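## Task

Leave the pill organiser resting flat on its base on the table with Saturday's lid swung open to vertical or beyond and every other lid latched closed. It must stay like that without the robot holding anything in place, and the grippers must release and back away at the end.

## Robot and tools

ROBOT. Two arms, left_arm and right_arm, each a six-joint arm with a two-finger parallel gripper. Both report in one scene frame: origin on the table surface midway between the arms, +x out across the table, +z up, and left_arm on the +y side (the names are not image sides). Bases: left_arm at (+0.011, +0.254, 0) m with quat_wxyz (+1.000, 0, 0, -0.031); right_arm at (-0.046, -0.362, 0) m with quat_wxyz (+0.997, 0, 0, -0.071). Joint ranges in rad, base to hand: waist -2.618 to 3.054, shoulder 0 to 3.142, elbow 0 to 3.142, wrist pitch -1.571 to 1.571, wrist yaw -1.571 to 1.571, wrist roll -2.094 to 2.094. The fingers point along the gripper's +z axis and close along its y axis. end_effector_position is the midpoint between the pads, roughly 1 cm short of the fingertips.

ROW FORMAT (shared by execute_actions and move). One flat list of 16 numbers covering both arms, even when only one should move: x, y, z, qw, qx, qy, qz, opening for left_arm, then the same eight for right_arm. x, y, z are an absolute target for that gripper's end_effector_position in metres, scene frame; qw, qx, qy, qz is an absolute target orientation, w first, scene frame. opening runs from -1 (closed) to +1 (fully open, 0.094 m) and is a setpoint, not an offset. To hold an orientation steady, repeat the same quaternion every time rather than copying the slightly drifted one from the latest result. An arm meant to stay still should be sent its whole last reported pose and its desired opening each call.

execute_actions(actions): a list of actions; each action is a table of up to 15 rows, each row lasting one 1/30 s control step. A table with fewer than 15 rows repeats its last row to fill 15 steps (0.5 s per action). An empty list just returns the state and images. Before each action, any target lying more than 0.6 m from that gripper's current position along any of the gripper's own axes causes the action to be rejected for both arms; if the first action fails this, or anything is malformed, nothing runs at all. Each step, the controller limits the commanded pose to within 70 mm and 16 degrees of the measured one and solves damped IK, favouring position over orientation, so far targets need several actions; after an action the arm continues at most to its last clipped pose.

move(target, speed, blocking): target is one 16-number row as above, absolute poses. Each gripper travels in a straight line, all arms finishing together, lasting 0.5 to 10 s (cut off at 10 s). speed is the top path speed in m/s, 0.002 to 0.5, default 0.25; turning is capped at twice that in rad/s. Openings are applied at the start. Moves ignore obstacles and the other arm, may lag, overshoot speed and stray, especially near full reach. Faster contact and targets set deeper past contact push harder. blocking=false returns after 0.5 s while motion continues; then call wait(0) or stop before any new execute_actions or move. The result adds a move: line giving the ending (done, off_target, moving, held, fault) and limits (paced means the pose was clipped; held means a check blocked steps and the arm may then jump faster), plus each gripper's distance from its target.

wait(seconds): 0 to 10 s, arms hold their last command; ends early when a running move ends. stop(): brakes the running move; needs stopping room; fingers continue. zoom_image(camera, region): closer look at [x0, y0, x1, y1] pixels (max 504 by 504) from cam_head_left, cam_head_right (896x504), cam_left_wrist or cam_right_wrist (504x504). read_manual(section): only licence text, no motion. finished_scene(scene): ends scene 1 or 2 irreversibly and reports success; the next scene's goal then appears. Replying without a tool call ends everything.

RESULTS. The state line left_arm: … | right_arm: … gives each gripper's position and quat_wxyz; reported position can be off, more at long reach. Hand target lines show the pose the controller is currently driving toward. A pose unreachable line means the clearance check altered or blocked that arm's command. grip_measured is the finger gap on the command scale (last Joint positions value is metres), with a fixed error up to about 1 mm. To grip, command about 0.03 below grip_measured; less grips more softly. Pad force tops out near 50 to 62 N, lower on thin parts. FAULT and OVER-TEMPERATURE FAULT lines mean an arm stopped; MOTOR HOT warns at 75 °C, 90 °C stops the arm for 10 s, 100 °C drops it. Holding loads heats motors, even while you think. Camera calibration (intrinsics, distortion, T_world_to_cam) is given per camera and may be slightly off.

CAUTIONS. Joint friction may leave the hand up to ~31 mm from its command, and tiny commands may not move it. The simulation runs while you think. Do not let the arms collide or press each other, do not knock the organiser or anything off the table, avoid slams and hard presses, and note loose objects may get nudged occasionally. Finish with lids stable on their own, grippers opened and withdrawn.

Each tool is called after "Emit:" as name(argument=value, ...) on one line, values as JSON.

## Session

Emit:
execute_actions(actions=[])

Scene clock: 0.00 s.
left_arm: end_effector_position=(+0.1794, +0.1848, +0.1171) grip_measured=+1.000 end_effector_quat_wxyz=(+0.010, +0.749, +0.663, +0.010) | right_arm: end_effector_position=(+0.3275, -0.2868, +0.2263) grip_measured=+1.000 end_effector_quat_wxyz=(+0.294, -0.462, +0.611, -0.572)
Joint positions: left_arm=[-0.339  1.197  0.971 -1.32  -0.009  1.292  0.094] | right_arm=[ 0.734  1.345  0.737  0.275  1.015 -1.458  0.094]
Joint velocities: left_arm=[ 0.007  0.002 -0.007  0.007 -0.022  0.022  0.   ] | right_arm=[-0.002 -0.002 -0.002 -0.007  0.022 -0.081  0.   ]
Hand target (left_arm): +0.179, +0.185, +0.117; +0.010, +0.749, +0.663, +0.010
Hand target (right_arm): +0.327, -0.287, +0.226; +0.294, -0.462, +0.611, -0.572
camera_calibration (this result's frames):
cam_left_wrist: T_world_to_cam=[[-0.994642, -0.103111, -0.00748449, 0.190323], [-0.0914054, 0.843282, 0.529641, -0.168356], [-0.0483002, 0.527487, -0.848189, 0.142939], [0, 0, 0, 1]] pos_world=[0.180819, 0.0861977, 0.211832]
cam_right_wrist: T_world_to_cam=[[0.14447, -0.194372, 0.970231, -0.320657], [-0.751793, -0.659093, -0.0200959, 0.10702], [0.643378, -0.72651, -0.241346, -0.276103], [0, 0, 0, 1]] pos_world=[0.30442, -0.192382, 0.246626]

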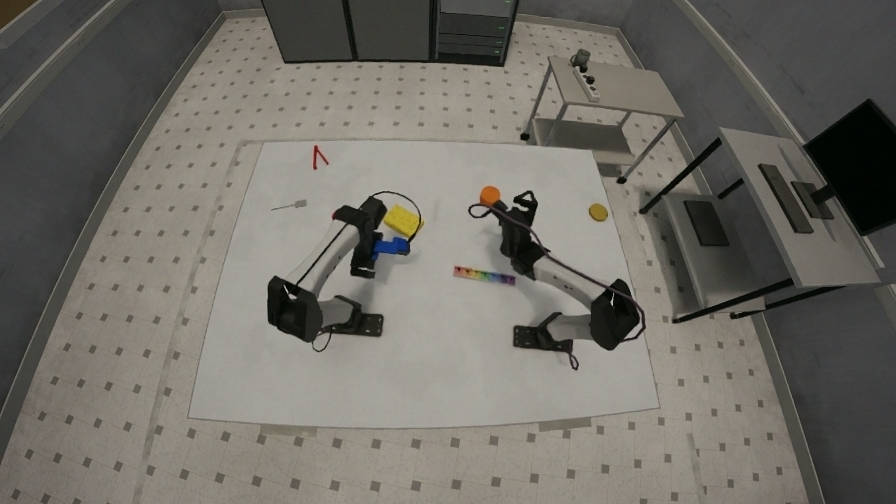

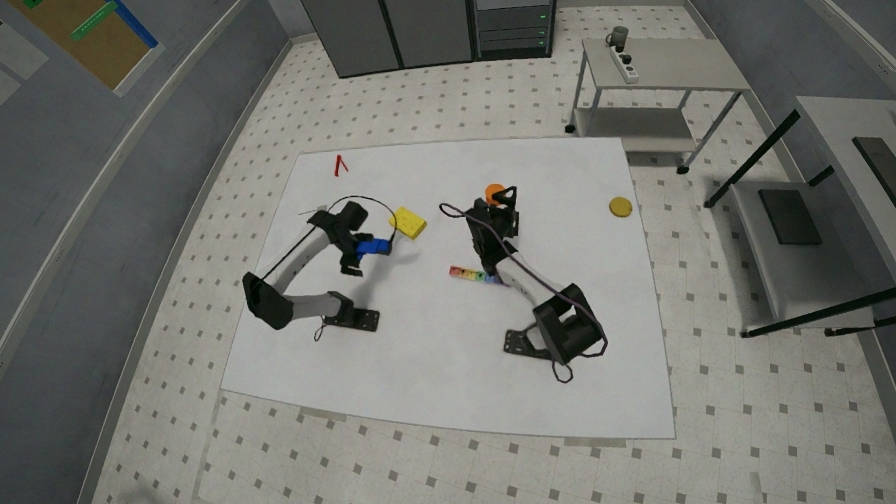

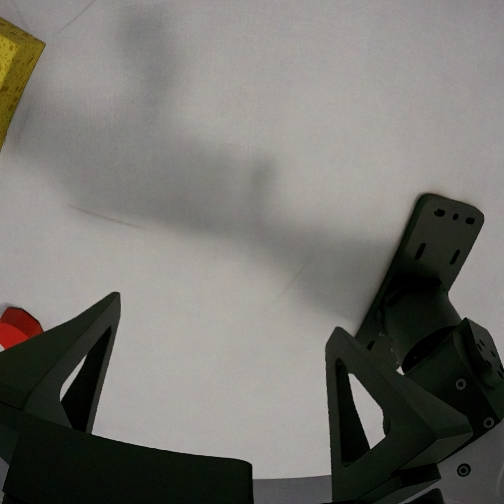

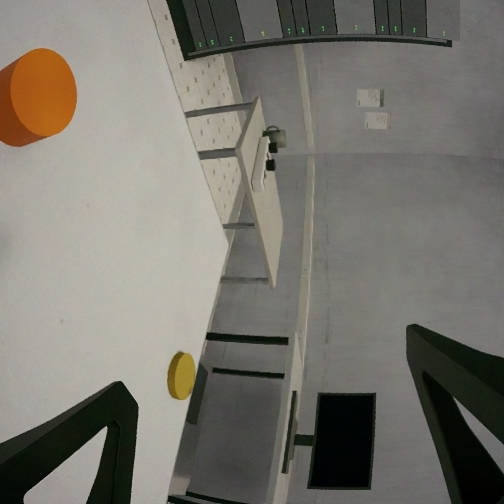

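Emit:
zoom_image(camera="cam_head_left", region=[440, 250, 530, 300])

Region (440, 250, 530, 300) of cam_head_left's 896x504 image, scaled by 5.600, with more detail than that image has.

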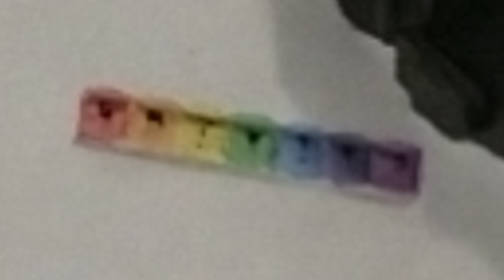

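Emit:
move(target=[0.17,-0.05,0.15,0.167,0.739,0.622,-0.198,0.4, 0.22,-0.45,0.2,0.498,0.074,0.862,-0.043,-1])

Emit:
move(target=[0.157,-0.19,0.09,0.167,0.739,0.622,-0.198,0.4, 0.22,-0.45,0.2,0.383,0.662,0.557,0.322,-1])

Scene clock: 11.27 s.
left_arm: end_effector_position=(+0.1673, -0.0408, +0.1486) grip_measured=+0.402 end_effector_quat_wxyz=(+0.159, +0.736, +0.628, -0.197) | right_arm: end_effector_position=(+0.2237, -0.4530, +0.2163) grip_measured=-0.992 end_effector_quat_wxyz=(+0.516, +0.062, +0.853, -0.053)
Joint positions: left_arm=[-0.83   1.478  1.205 -0.947  0.381  0.769  0.066] | right_arm=[-0.351  0.726  0.656 -0.432 -0.281 -0.181  0.   ]
Joint velocities: left_arm=[ 0.022 -0.007 -0.002  0.022  0.007 -0.037 -0.   ] | right_arm=[-0.017  0.002  0.022 -0.022 -0.037  0.022 -0.   ]
Hand target (left_arm): +0.168, -0.051, +0.152; +0.168, +0.738, +0.622, -0.204
Hand target (right_arm): +0.218, -0.453, +0.203; +0.502, +0.071, +0.861, -0.045
Off the commanded pose (left_arm): 0.010 m, 1 deg.
Off the commanded pose (right_arm): 0.017 m, 3 deg.
move: off_target (right_arm)
camera_calibration (this result's frames):
cam_left_wrist: T_world_to_cam=[[-0.989975, -0.0270662, 0.138622, 0.13583], [-0.0185367, 0.997876, 0.062456, 0.0677006], [-0.140018, 0.0592603, -0.988374, 0.305155], [0, 0, 0, 1]] pos_world=[0.17845, -0.081964, 0.27855]
cam_right_wrist: T_world_to_cam=[[-0.24526, -0.938289, -0.243845, -0.31549], [-0.705165, 0.345269, -0.619299, 0.493452], [0.665274, 0.0200618, -0.746329, 0.110009], [0, 0, 0, 1]] pos_world=[0.197402, -0.468602, 0.310767]

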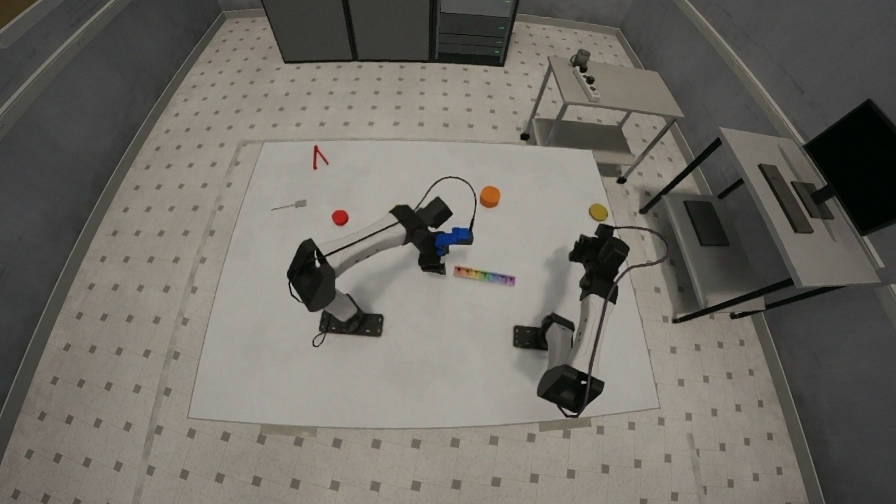

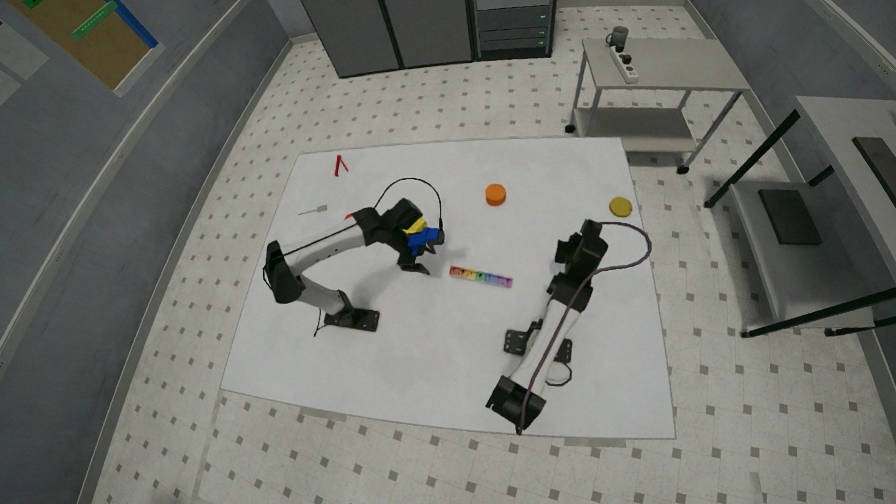

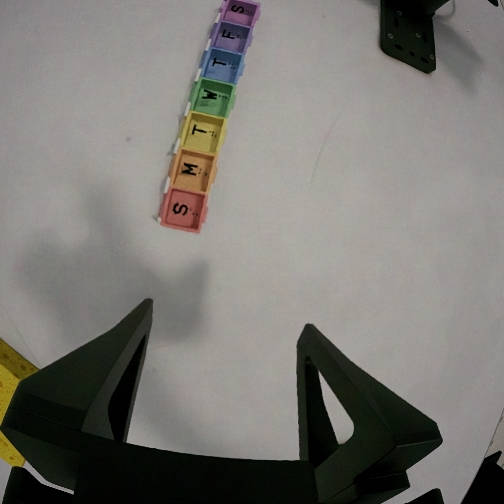

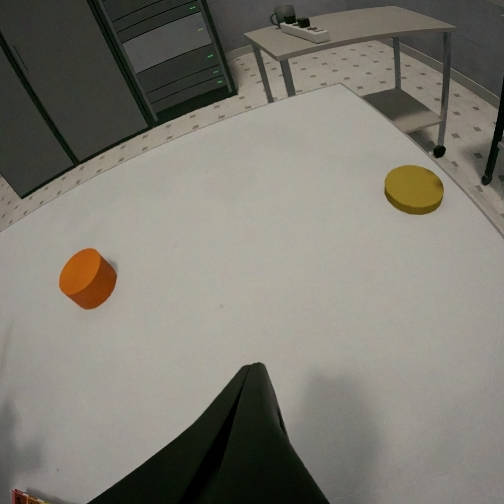

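Scene clock: 15.03 s.
left_arm: end_effector_position=(+0.1559, -0.1815, +0.0886) grip_measured=+0.402 end_effector_quat_wxyz=(+0.155, +0.737, +0.626, -0.199) | right_arm: end_effector_position=(+0.2232, -0.4552, +0.2160) grip_measured=-0.992 end_effector_quat_wxyz=(+0.403, +0.653, +0.553, +0.325)
Joint positions: left_arm=[-1.079  1.928  1.469 -0.688  0.295  0.528  0.066] | right_arm=[-0.351  0.726  0.656 -0.432 -0.268  1.403  0.   ]
Joint velocities: left_arm=[ 0.002 -0.007 -0.002 -0.007  0.081 -0.007  0.   ] | right_arm=[-0.007  0.017 -0.002 -0.037  0.037 -0.081 -0.   ]
Hand target (left_arm): +0.156, -0.191, +0.092; +0.167, +0.738, +0.622, -0.201
Hand target (right_arm): +0.220, -0.450, +0.200; +0.383, +0.662, +0.557, +0.322
Off the commanded pose (left_arm): 0.009 m, 1 deg.
Off the commanded pose (right_arm): 0.017 m, 3 deg.
move: off_target (right_arm)
camera_calibration (this result's frames):
cam_left_wrist: T_world_to_cam=[[-0.988933, -0.0205501, 0.146931, 0.129423], [-0.011032, 0.997804, 0.0653033, 0.210157], [-0.147951, 0.0629597, -0.986989, 0.254377], [0, 0, 0, 1]] pos_world=[0.167945, -0.223051, 0.218327]
cam_right_wrist: T_world_to_cam=[[-0.35292, 0.330869, -0.875199, 0.420349], [-0.0617771, 0.925107, 0.374648, 0.399325], [0.933612, 0.186288, -0.306048, 0.0309002], [0, 0, 0, 1]] pos_world=[0.14417, -0.514255, 0.227739]

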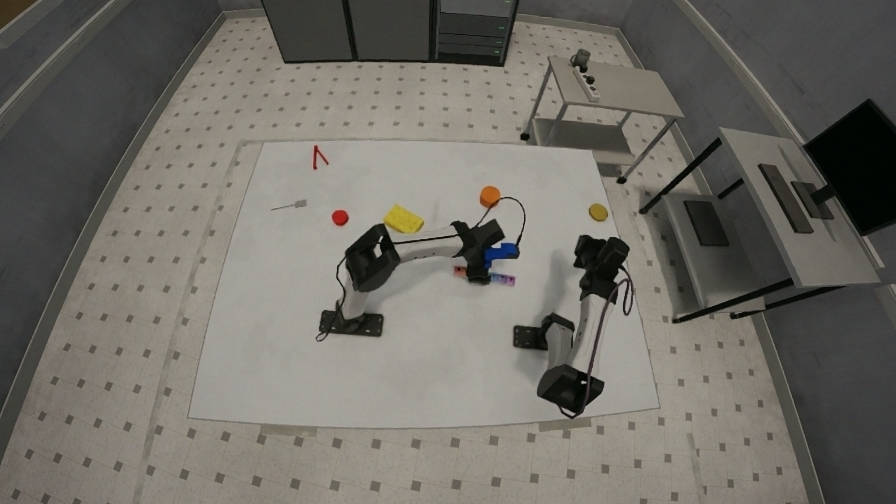

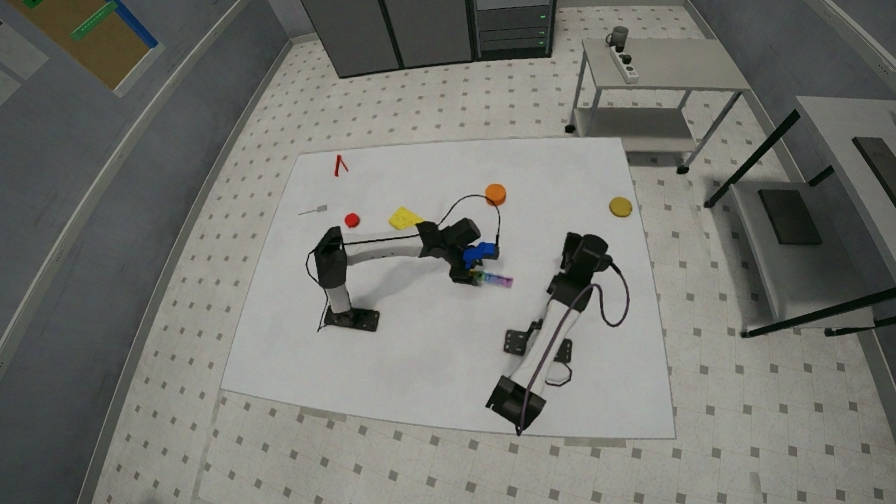

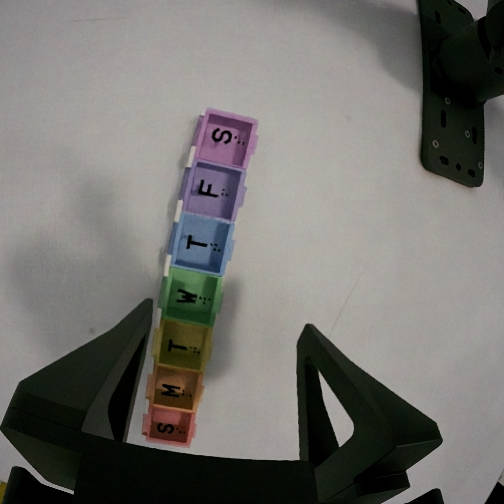

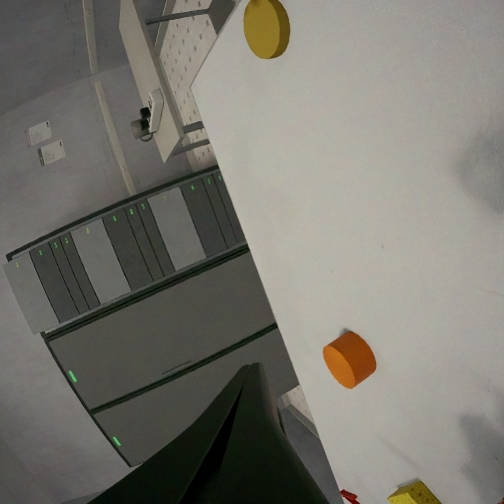

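Emit:
move(target=[0.171,-0.215,0.055,0.167,0.739,0.622,-0.198,0.4, 0.22,-0.45,0.2,0.383,0.662,0.557,0.322,-1], speed=0.08)

Emit:
move(target=[0.171,-0.215,0.015,0.167,0.739,0.622,-0.198,0.4, 0.22,-0.45,0.2,0.383,0.662,0.557,0.322,-1], speed=0.04)

Scene clock: 17.43 s.
left_arm: end_effector_position=(+0.1679, -0.2064, +0.0520) grip_measured=+0.402 end_effector_quat_wxyz=(+0.153, +0.738, +0.628, -0.197) | right_arm: end_effector_position=(+0.2232, -0.4552, +0.2160) grip_measured=-0.992 end_effector_quat_wxyz=(+0.403, +0.654, +0.552, +0.325)
Joint positions: left_arm=[-1.079  2.071  1.529 -0.612  0.291  0.528  0.066] | right_arm=[-0.351  0.726  0.656 -0.432 -0.268  1.405  0.   ]
Joint velocities: left_arm=[-0.007 -0.012 -0.002 -0.007 -0.066 -0.022  0.   ] | right_arm=[-0.007  0.002  0.007  0.066 -0.022 -0.037  0.   ]
Hand target (left_arm): +0.171, -0.215, +0.055; +0.167, +0.739, +0.622, -0.198
Hand target (right_arm): +0.220, -0.450, +0.200; +0.383, +0.662, +0.557, +0.322
Off the commanded pose (left_arm): 0.010 m, 2 deg.
Off the commanded pose (right_arm): 0.017 m, 3 deg.
move: off_target (right_arm)
camera_calibration (this result's frames):
cam_left_wrist: T_world_to_cam=[[-0.988905, -0.0227674, 0.146796, 0.145685], [-0.012274, 0.997329, 0.0719965, 0.237339], [-0.148043, 0.0693959, -0.986543, 0.222922], [0, 0, 0, 1]] pos_world=[0.179983, -0.248858, 0.181448]
cam_right_wrist: T_world_to_cam=[[-0.352117, 0.333338, -0.874586, 0.421161], [-0.0607991, 0.92431, 0.376768, 0.398286], [0.933979, 0.18584, -0.305198, 0.0304308], [0, 0, 0, 1]] pos_world=[0.144091, -0.514184, 0.227567]

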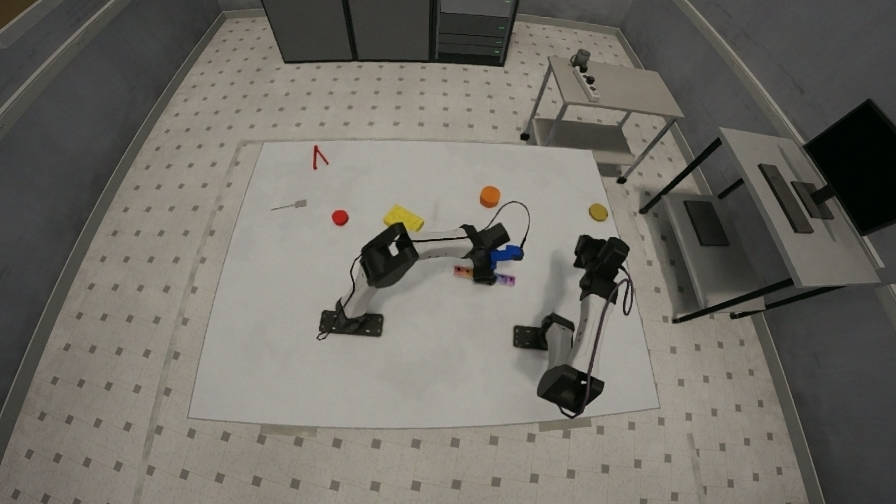

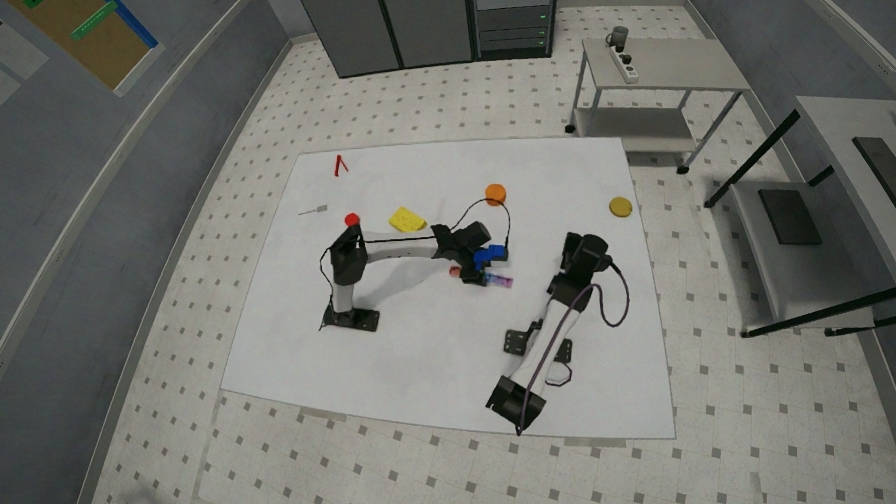

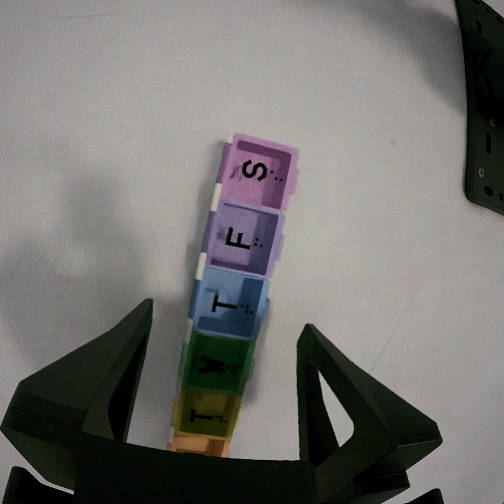

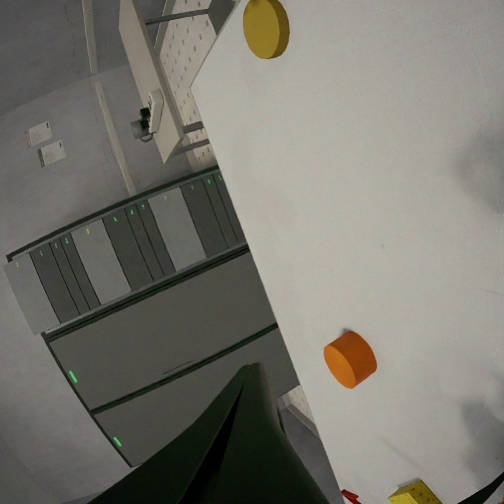

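Scene clock: 18.80 s.
left_arm: end_effector_position=(+0.1726, -0.2167, +0.0266) grip_measured=+0.402 end_effector_quat_wxyz=(+0.171, +0.736, +0.623, -0.202) | right_arm: end_effector_position=(+0.2232, -0.4552, +0.2160) grip_measured=-0.992 end_effector_quat_wxyz=(+0.403, +0.654, +0.552, +0.325)
Joint positions: left_arm=[-1.079  2.12   1.481 -0.475  0.291  0.529  0.066] | right_arm=[-0.351  0.726  0.656 -0.432 -0.268  1.405  0.   ]
Joint velocities: left_arm=[-0.007 -0.002 -0.007 -0.007 -0.022 -0.037  0.   ] | right_arm=[ 0.012 -0.022 -0.007 -0.037  0.007 -0.081 -0.001]
Hand target (left_arm): +0.171, -0.215, +0.015; +0.167, +0.739, +0.622, -0.198
Hand target (right_arm): +0.220, -0.450, +0.200; +0.383, +0.662, +0.557, +0.322
Off the commanded pose (left_arm): 0.012 m, 1 deg.
Off the commanded pose (right_arm): 0.017 m, 3 deg.
move: off_target (left_arm, right_arm)
camera_calibration (this result's frames):
cam_left_wrist: T_world_to_cam=[[-0.991233, -0.0174248, 0.130973, 0.155792], [-0.0128439, 0.999279, 0.0357401, 0.250893], [-0.131501, 0.0337446, -0.990742, 0.188762], [0, 0, 0, 1]] pos_world=[0.182471, -0.254367, 0.157643]
cam_right_wrist: T_world_to_cam=[[-0.352117, 0.333338, -0.874586, 0.421161], [-0.0607991, 0.92431, 0.376768, 0.398286], [0.933979, 0.18584, -0.305198, 0.0304308], [0, 0, 0, 1]] pos_world=[0.144091, -0.514184, 0.227567]

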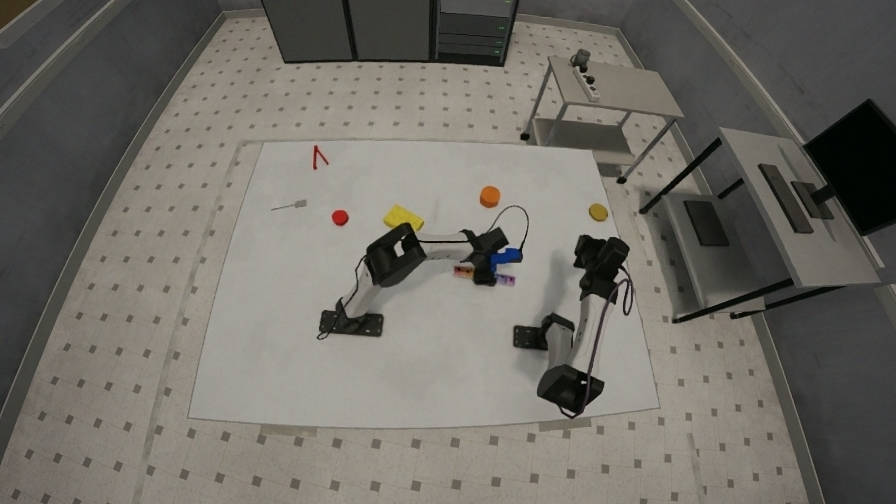

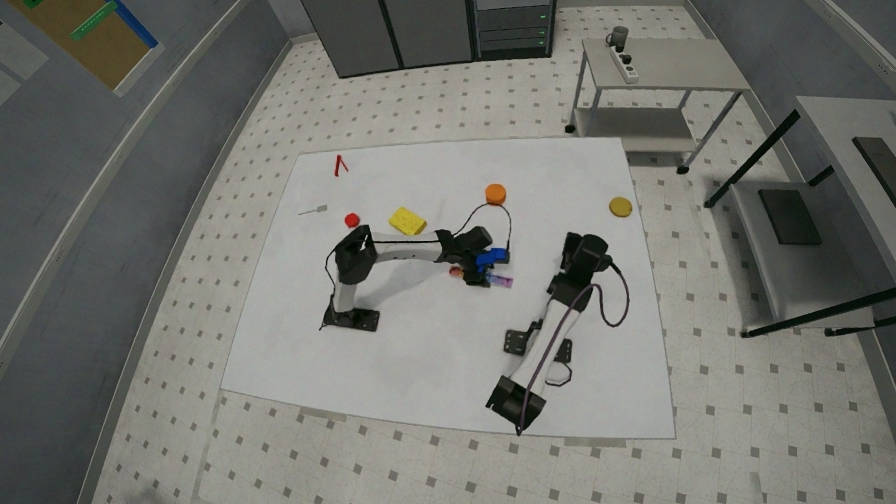

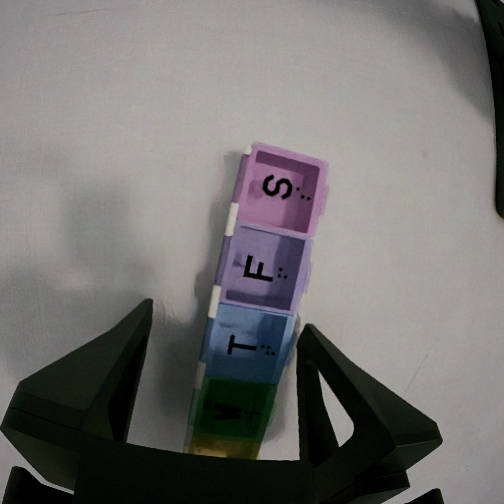

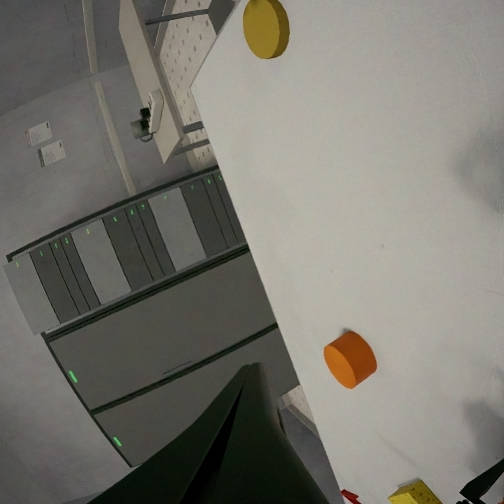

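Emit:
move(target=[0.171,-0.215,0.02,0.167,0.739,0.622,-0.198,-0.4, 0.22,-0.45,0.2,0.383,0.662,0.557,0.322,-1], speed=0.04)

Emit:
move(target=[0.31,-0.20,0.026,0.167,0.739,0.622,-0.198,-0.4, 0.20,-0.36,0.12,0.383,0.662,0.557,0.322,-1], speed=0.08)

Scene clock: 21.30 s.
left_arm: end_effector_position=(+0.1727, -0.2170, +0.0268) grip_measured=-0.306 end_effector_quat_wxyz=(+0.172, +0.736, +0.622, -0.203) | right_arm: end_effector_position=(+0.2232, -0.4552, +0.2160) grip_measured=-0.992 end_effector_quat_wxyz=(+0.403, +0.654, +0.552, +0.325)
Joint positions: left_arm=[-1.079  2.12   1.481 -0.473  0.291  0.529  0.033] | right_arm=[-0.351  0.726  0.656 -0.432 -0.268  1.405  0.   ]
Joint velocities: left_arm=[-0.012 -0.007 -0.002 -0.081 -0.022  0.007 -0.   ] | right_arm=[-0.012  0.002 -0.007  0.095 -0.007 -0.022 -0.   ]
Hand target (left_arm): +0.171, -0.215, +0.020; +0.167, +0.739, +0.622, -0.198
Hand target (right_arm): +0.220, -0.450, +0.200; +0.383, +0.662, +0.557, +0.322
Off the commanded pose (left_arm): 0.007 m, 1 deg.
Off the commanded pose (right_arm): 0.017 m, 3 deg.
move: off_target (right_arm)
camera_calibration (this result's frames):
cam_left_wrist: T_world_to_cam=[[-0.991316, -0.0172436, 0.130367, 0.15597], [-0.0128662, 0.999327, 0.0343457, 0.251238], [-0.130871, 0.0323701, -0.990871, 0.188546], [0, 0, 0, 1]] pos_world=[0.182523, -0.254483, 0.157862]
cam_right_wrist: T_world_to_cam=[[-0.352117, 0.333338, -0.874586, 0.421161], [-0.0607991, 0.92431, 0.376768, 0.398286], [0.933979, 0.18584, -0.305198, 0.0304308], [0, 0, 0, 1]] pos_world=[0.144091, -0.514184, 0.227567]

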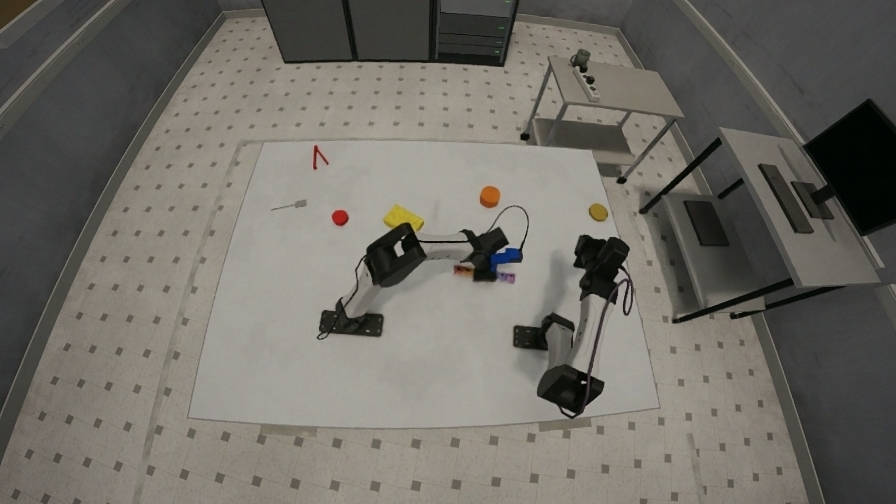

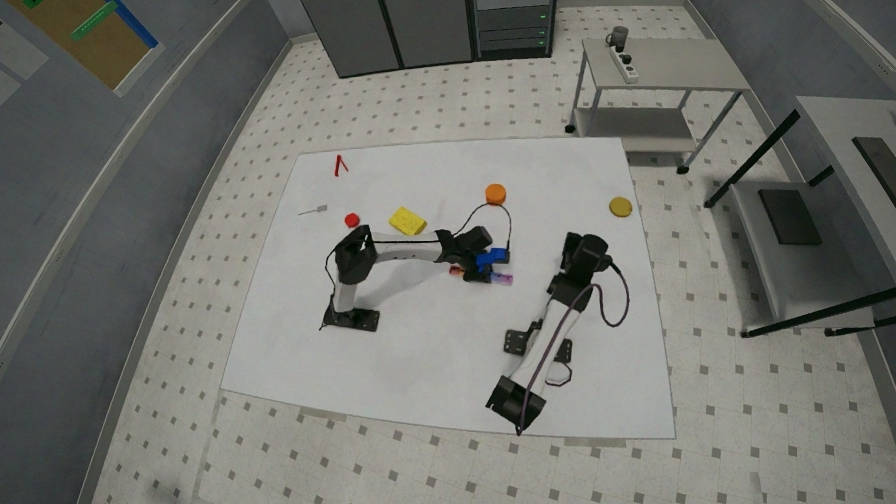

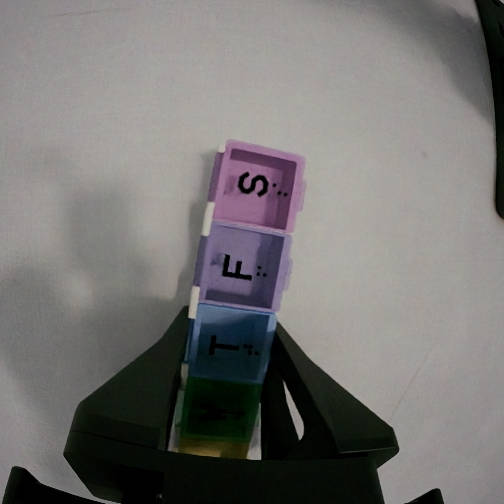

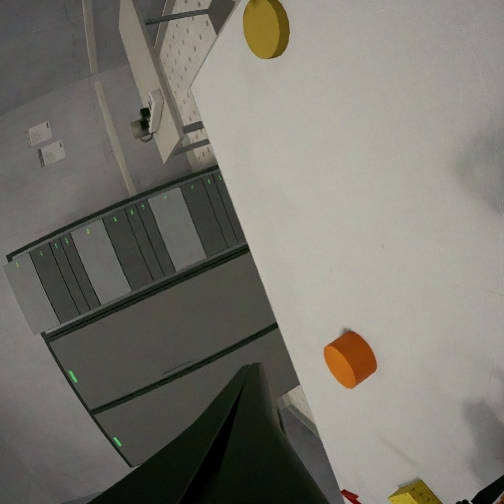

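Scene clock: 23.63 s.
left_arm: end_effector_position=(+0.3084, -0.2001, +0.0282) grip_measured=-0.306 end_effector_quat_wxyz=(+0.172, +0.740, +0.622, -0.192) | right_arm: end_effector_position=(+0.2026, -0.3583, +0.1273) grip_measured=-0.992 end_effector_quat_wxyz=(+0.383, +0.663, +0.554, +0.326)
Joint positions: left_arm=[-0.812  2.368  1.922 -0.759  0.38   0.799  0.033] | right_arm=[ 0.419  0.519  0.307 -0.35   0.384  1.813  0.   ]
Joint velocities: left_arm=[-0.007 -0.007  0.007 -0.022 -0.051  0.051 -0.   ] | right_arm=[ 0.017 -0.012 -0.017 -0.051 -0.007 -0.066 -0.001]
Hand target (left_arm): +0.311, -0.199, +0.026; +0.167, +0.740, +0.622, -0.195
Hand target (right_arm): +0.200, -0.357, +0.120; +0.380, +0.664, +0.557, +0.324
Off the commanded pose (left_arm): 0.003 m, 1 deg.
Off the commanded pose (right_arm): 0.008 m, 1 deg.
move: done
camera_calibration (this result's frames):
cam_left_wrist: T_world_to_cam=[[-0.99336, -0.0170173, 0.113786, 0.291732], [-0.01161, 0.998779, 0.0480163, 0.235247], [-0.114464, 0.0463764, -0.992344, 0.205014], [0, 0, 0, 1]] pos_world=[0.315993, -0.239503, 0.158954]
cam_right_wrist: T_world_to_cam=[[-0.378494, 0.360341, -0.852582, 0.316261], [-0.0551566, 0.910692, 0.409387, 0.330719], [0.923959, 0.201976, -0.324816, 0.014825], [0, 0, 0, 1]] pos_world=[0.124247, -0.41814, 0.139062]

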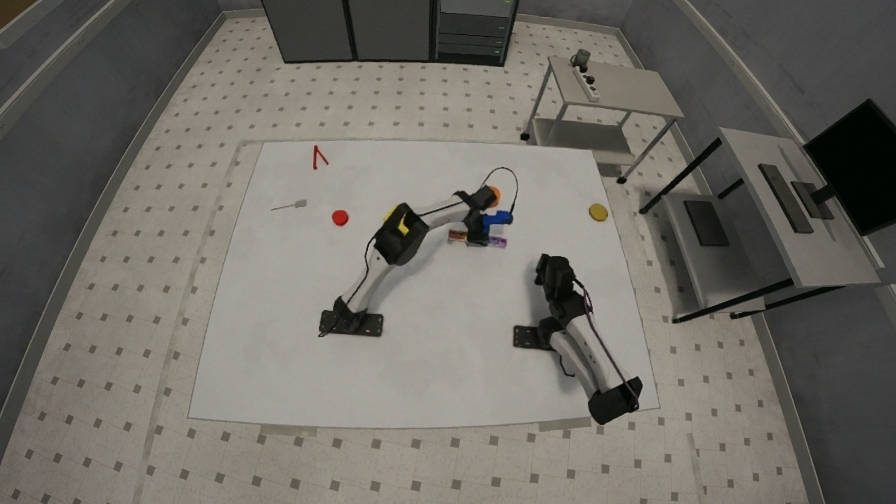

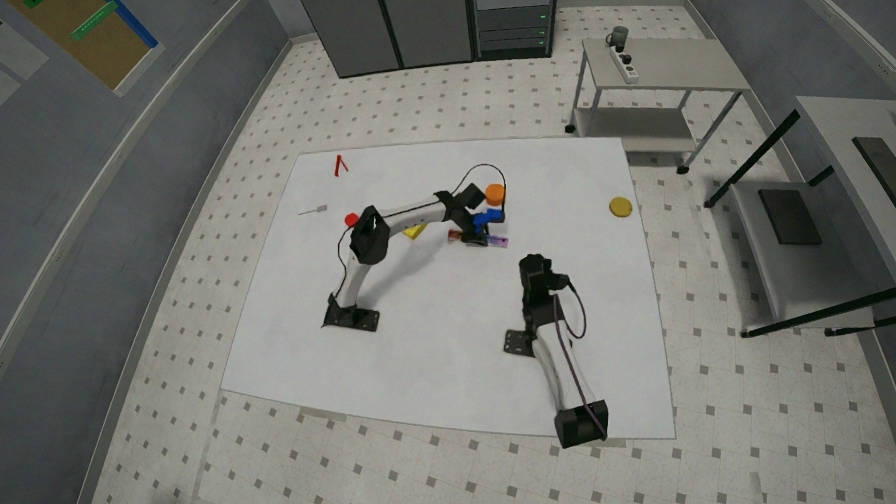

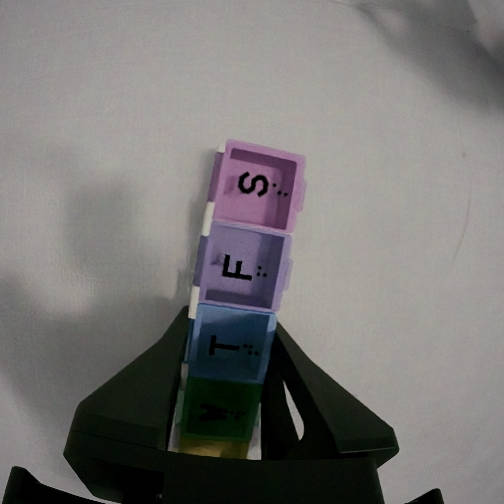

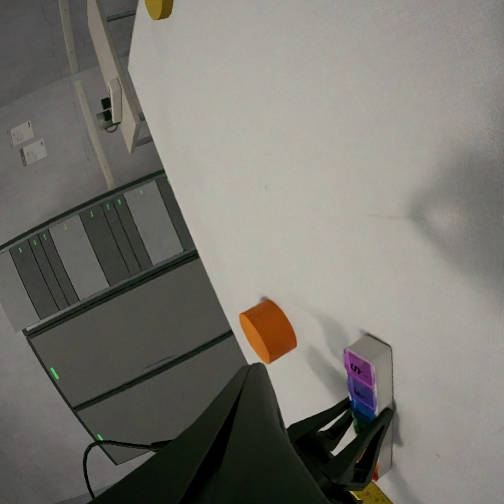

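Emit:
move(target=[0.31,-0.20,0.026,0.210,0.566,0.782,-0.152,-0.4, 0.255,-0.273,0.04,0.294,0.507,0.700,0.405,-1], speed=0.1)

Scene clock: 28.77 s.
left_arm: end_effector_position=(+0.3153, -0.2027, +0.0275) grip_measured=-0.306 end_effector_quat_wxyz=(+0.212, +0.566, +0.780, -0.162) | right_arm: end_effector_position=(+0.2630, -0.2686, +0.0509) grip_measured=-0.992 end_effector_quat_wxyz=(+0.304, +0.500, +0.694, +0.419)
Joint positions: left_arm=[-0.866  2.265  1.714 -0.509  0.177  0.279  0.033] | right_arm=[ 0.413  1.337  0.145  0.71  -0.044  1.545  0.   ]
Joint velocities: left_arm=[-0.002 -0.007 -0.022 -0.11   0.051  0.081 -0.   ] | right_arm=[ 0.007  0.002 -0.007  0.022 -0.081  0.051  0.   ]
Hand target (left_arm): +0.310, -0.200, +0.026; +0.210, +0.566, +0.782, -0.153
Hand target (right_arm): +0.256, -0.274, +0.039; +0.296, +0.507, +0.700, +0.407
Off the commanded pose (left_arm): 0.006 m, 1 deg.
Off the commanded pose (right_arm): 0.014 m, 2 deg.
move: off_target (right_arm)
camera_calibration (this result's frames):
cam_left_wrist: T_world_to_cam=[[-0.869539, -0.472481, 0.143749, 0.166417], [-0.472616, 0.880557, 0.0354022, 0.359641], [-0.143306, -0.0371544, -0.988981, 0.197249], [0, 0, 0, 1]] pos_world=[0.342945, -0.230726, 0.158421]
cam_right_wrist: T_world_to_cam=[[-0.472645, 0.137304, -0.870491, 0.207421], [-0.49549, 0.775459, 0.391347, 0.364044], [0.728763, 0.616288, -0.298485, 0.0774465], [0, 0, 0, 1]] pos_world=[0.221976, -0.35851, 0.0612071]

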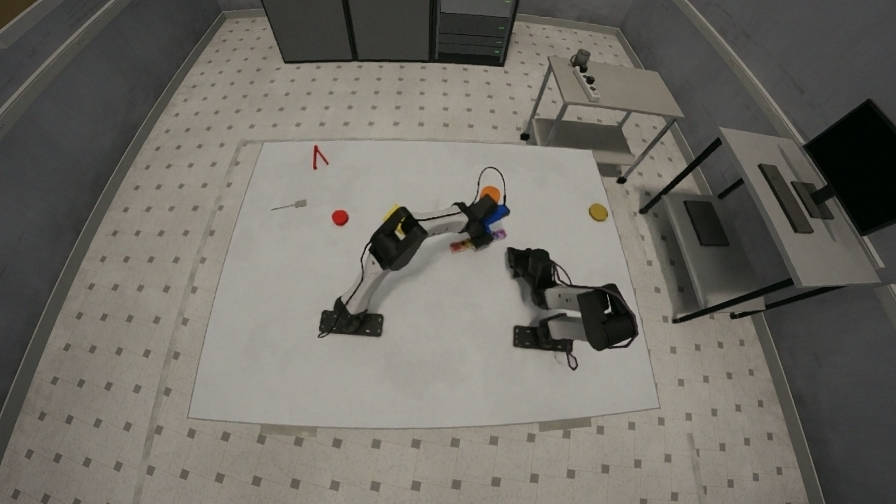

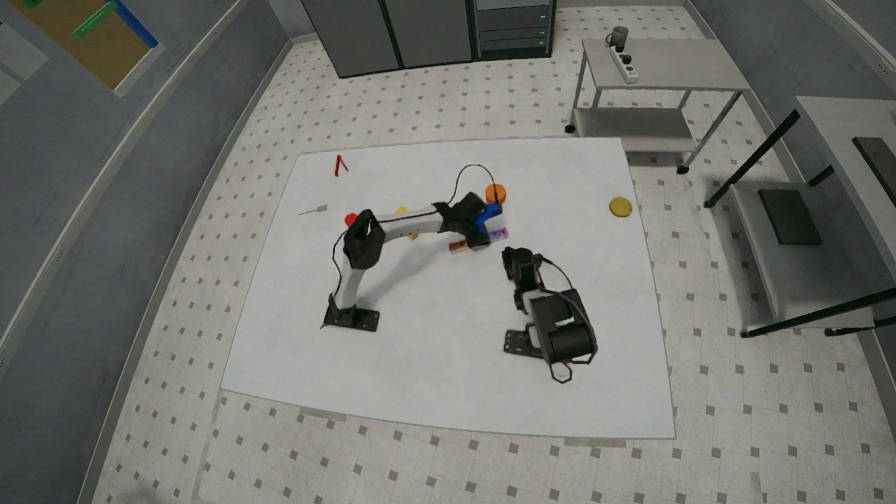

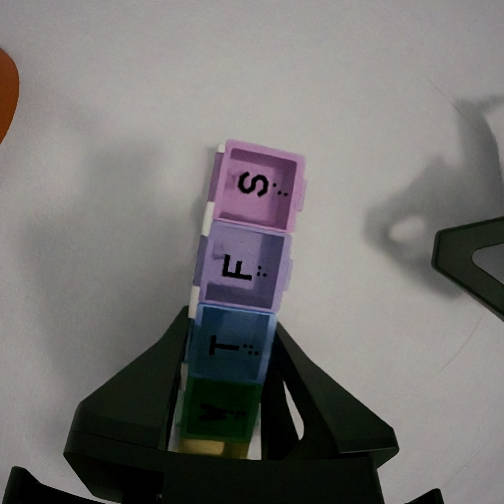

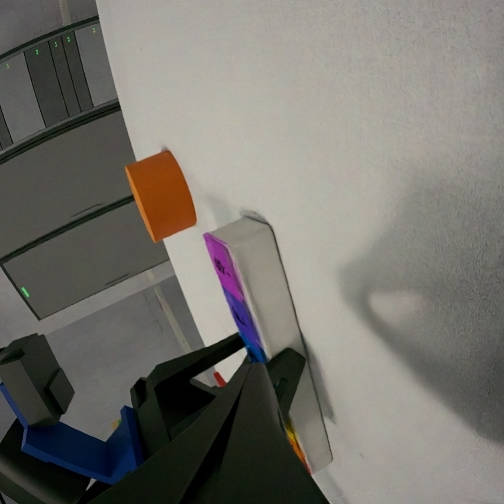

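Emit:
move(target=[0.313,-0.202,0.012,0.210,0.566,0.782,-0.152,-0.4, 0.285,-0.272,0.008,0.294,0.507,0.700,0.405,-1], speed=0.05)

Scene clock: 31.10 s.
left_arm: end_effector_position=(+0.3168, -0.2045, +0.0276) grip_measured=-0.306 end_effector_quat_wxyz=(+0.218, +0.565, +0.779, -0.163) | right_arm: end_effector_position=(+0.2839, -0.2704, +0.0126) grip_measured=-0.992 end_effector_quat_wxyz=(+0.302, +0.502, +0.699, +0.410)
Joint positions: left_arm=[-0.867  2.265  1.708 -0.489  0.176  0.278  0.033] | right_arm=[ 0.38   1.726  0.182  1.04  -0.067  1.521  0.   ]
Joint velocities: left_arm=[ 0.007  0.002 -0.027  0.022 -0.007 -0.051 -0.001] | right_arm=[-0.002  0.012  0.002 -0.037  0.022 -0.081 -0.   ]
Hand target (left_arm): +0.313, -0.202, +0.012; +0.210, +0.567, +0.782, -0.152
Hand target (right_arm): +0.285, -0.272, +0.007; +0.294, +0.508, +0.701, +0.406
Off the commanded pose (left_arm): 0.016 m, 2 deg.
Off the commanded pose (right_arm): 0.005 m, 1 deg.
move: off_target (left_arm)
camera_calibration (this result's frames):
cam_left_wrist: T_world_to_cam=[[-0.870109, -0.472224, 0.141119, 0.167092], [-0.474053, 0.880208, 0.0225167, 0.362699], [-0.134847, -0.0473061, -0.989736, 0.192757], [0, 0, 0, 1]] pos_world=[0.343319, -0.231227, 0.159032]
cam_right_wrist: T_world_to_cam=[[-0.487171, 0.125076, -0.864303, 0.184927], [-0.488128, 0.781658, 0.388254, 0.390421], [0.724151, 0.611037, -0.319748, 0.0520344], [0, 0, 0, 1]] pos_world=[0.242986, -0.360101, 0.0248889]

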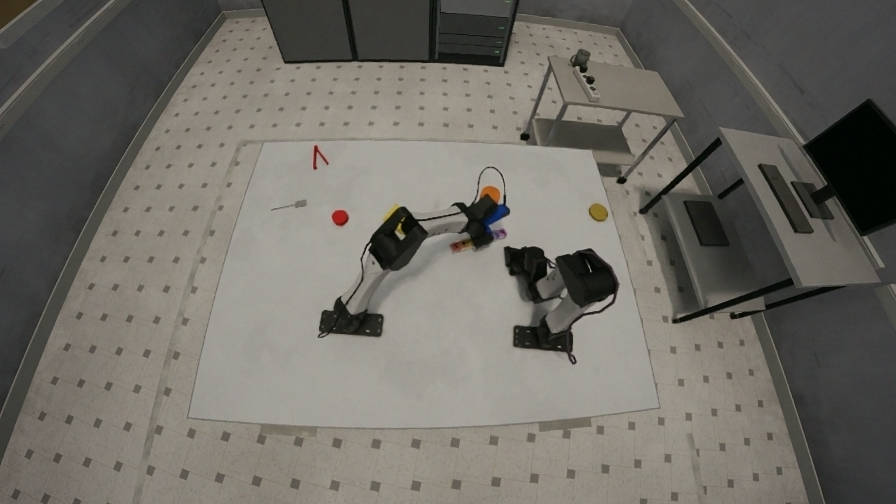

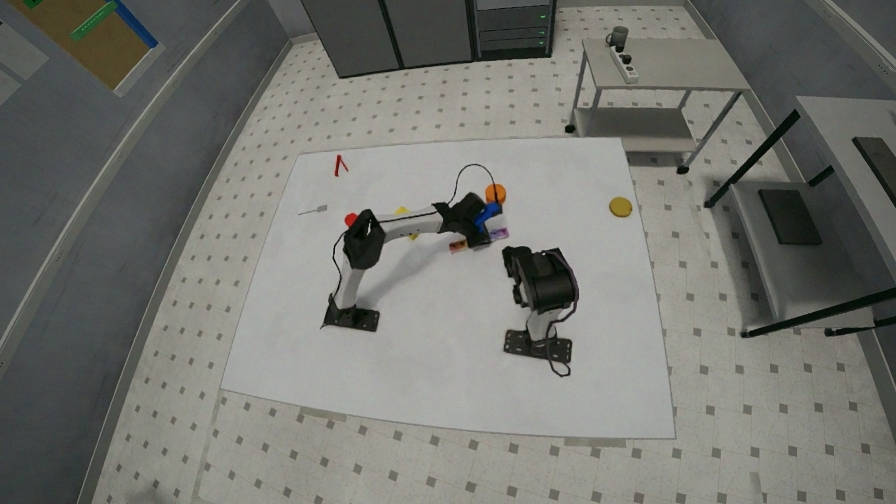

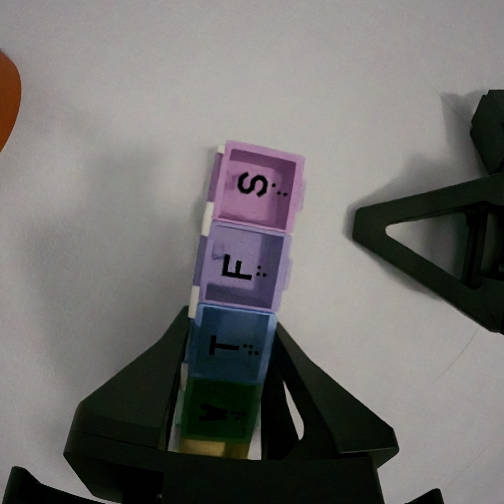

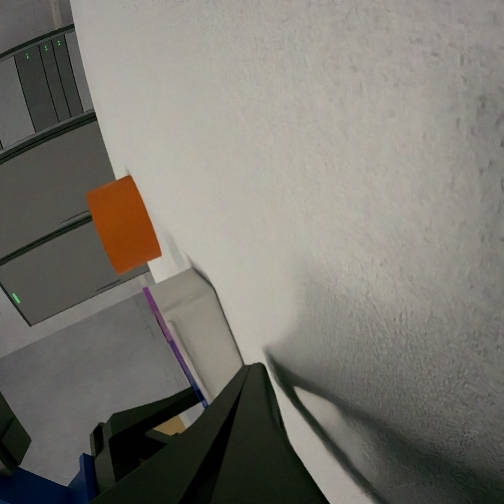

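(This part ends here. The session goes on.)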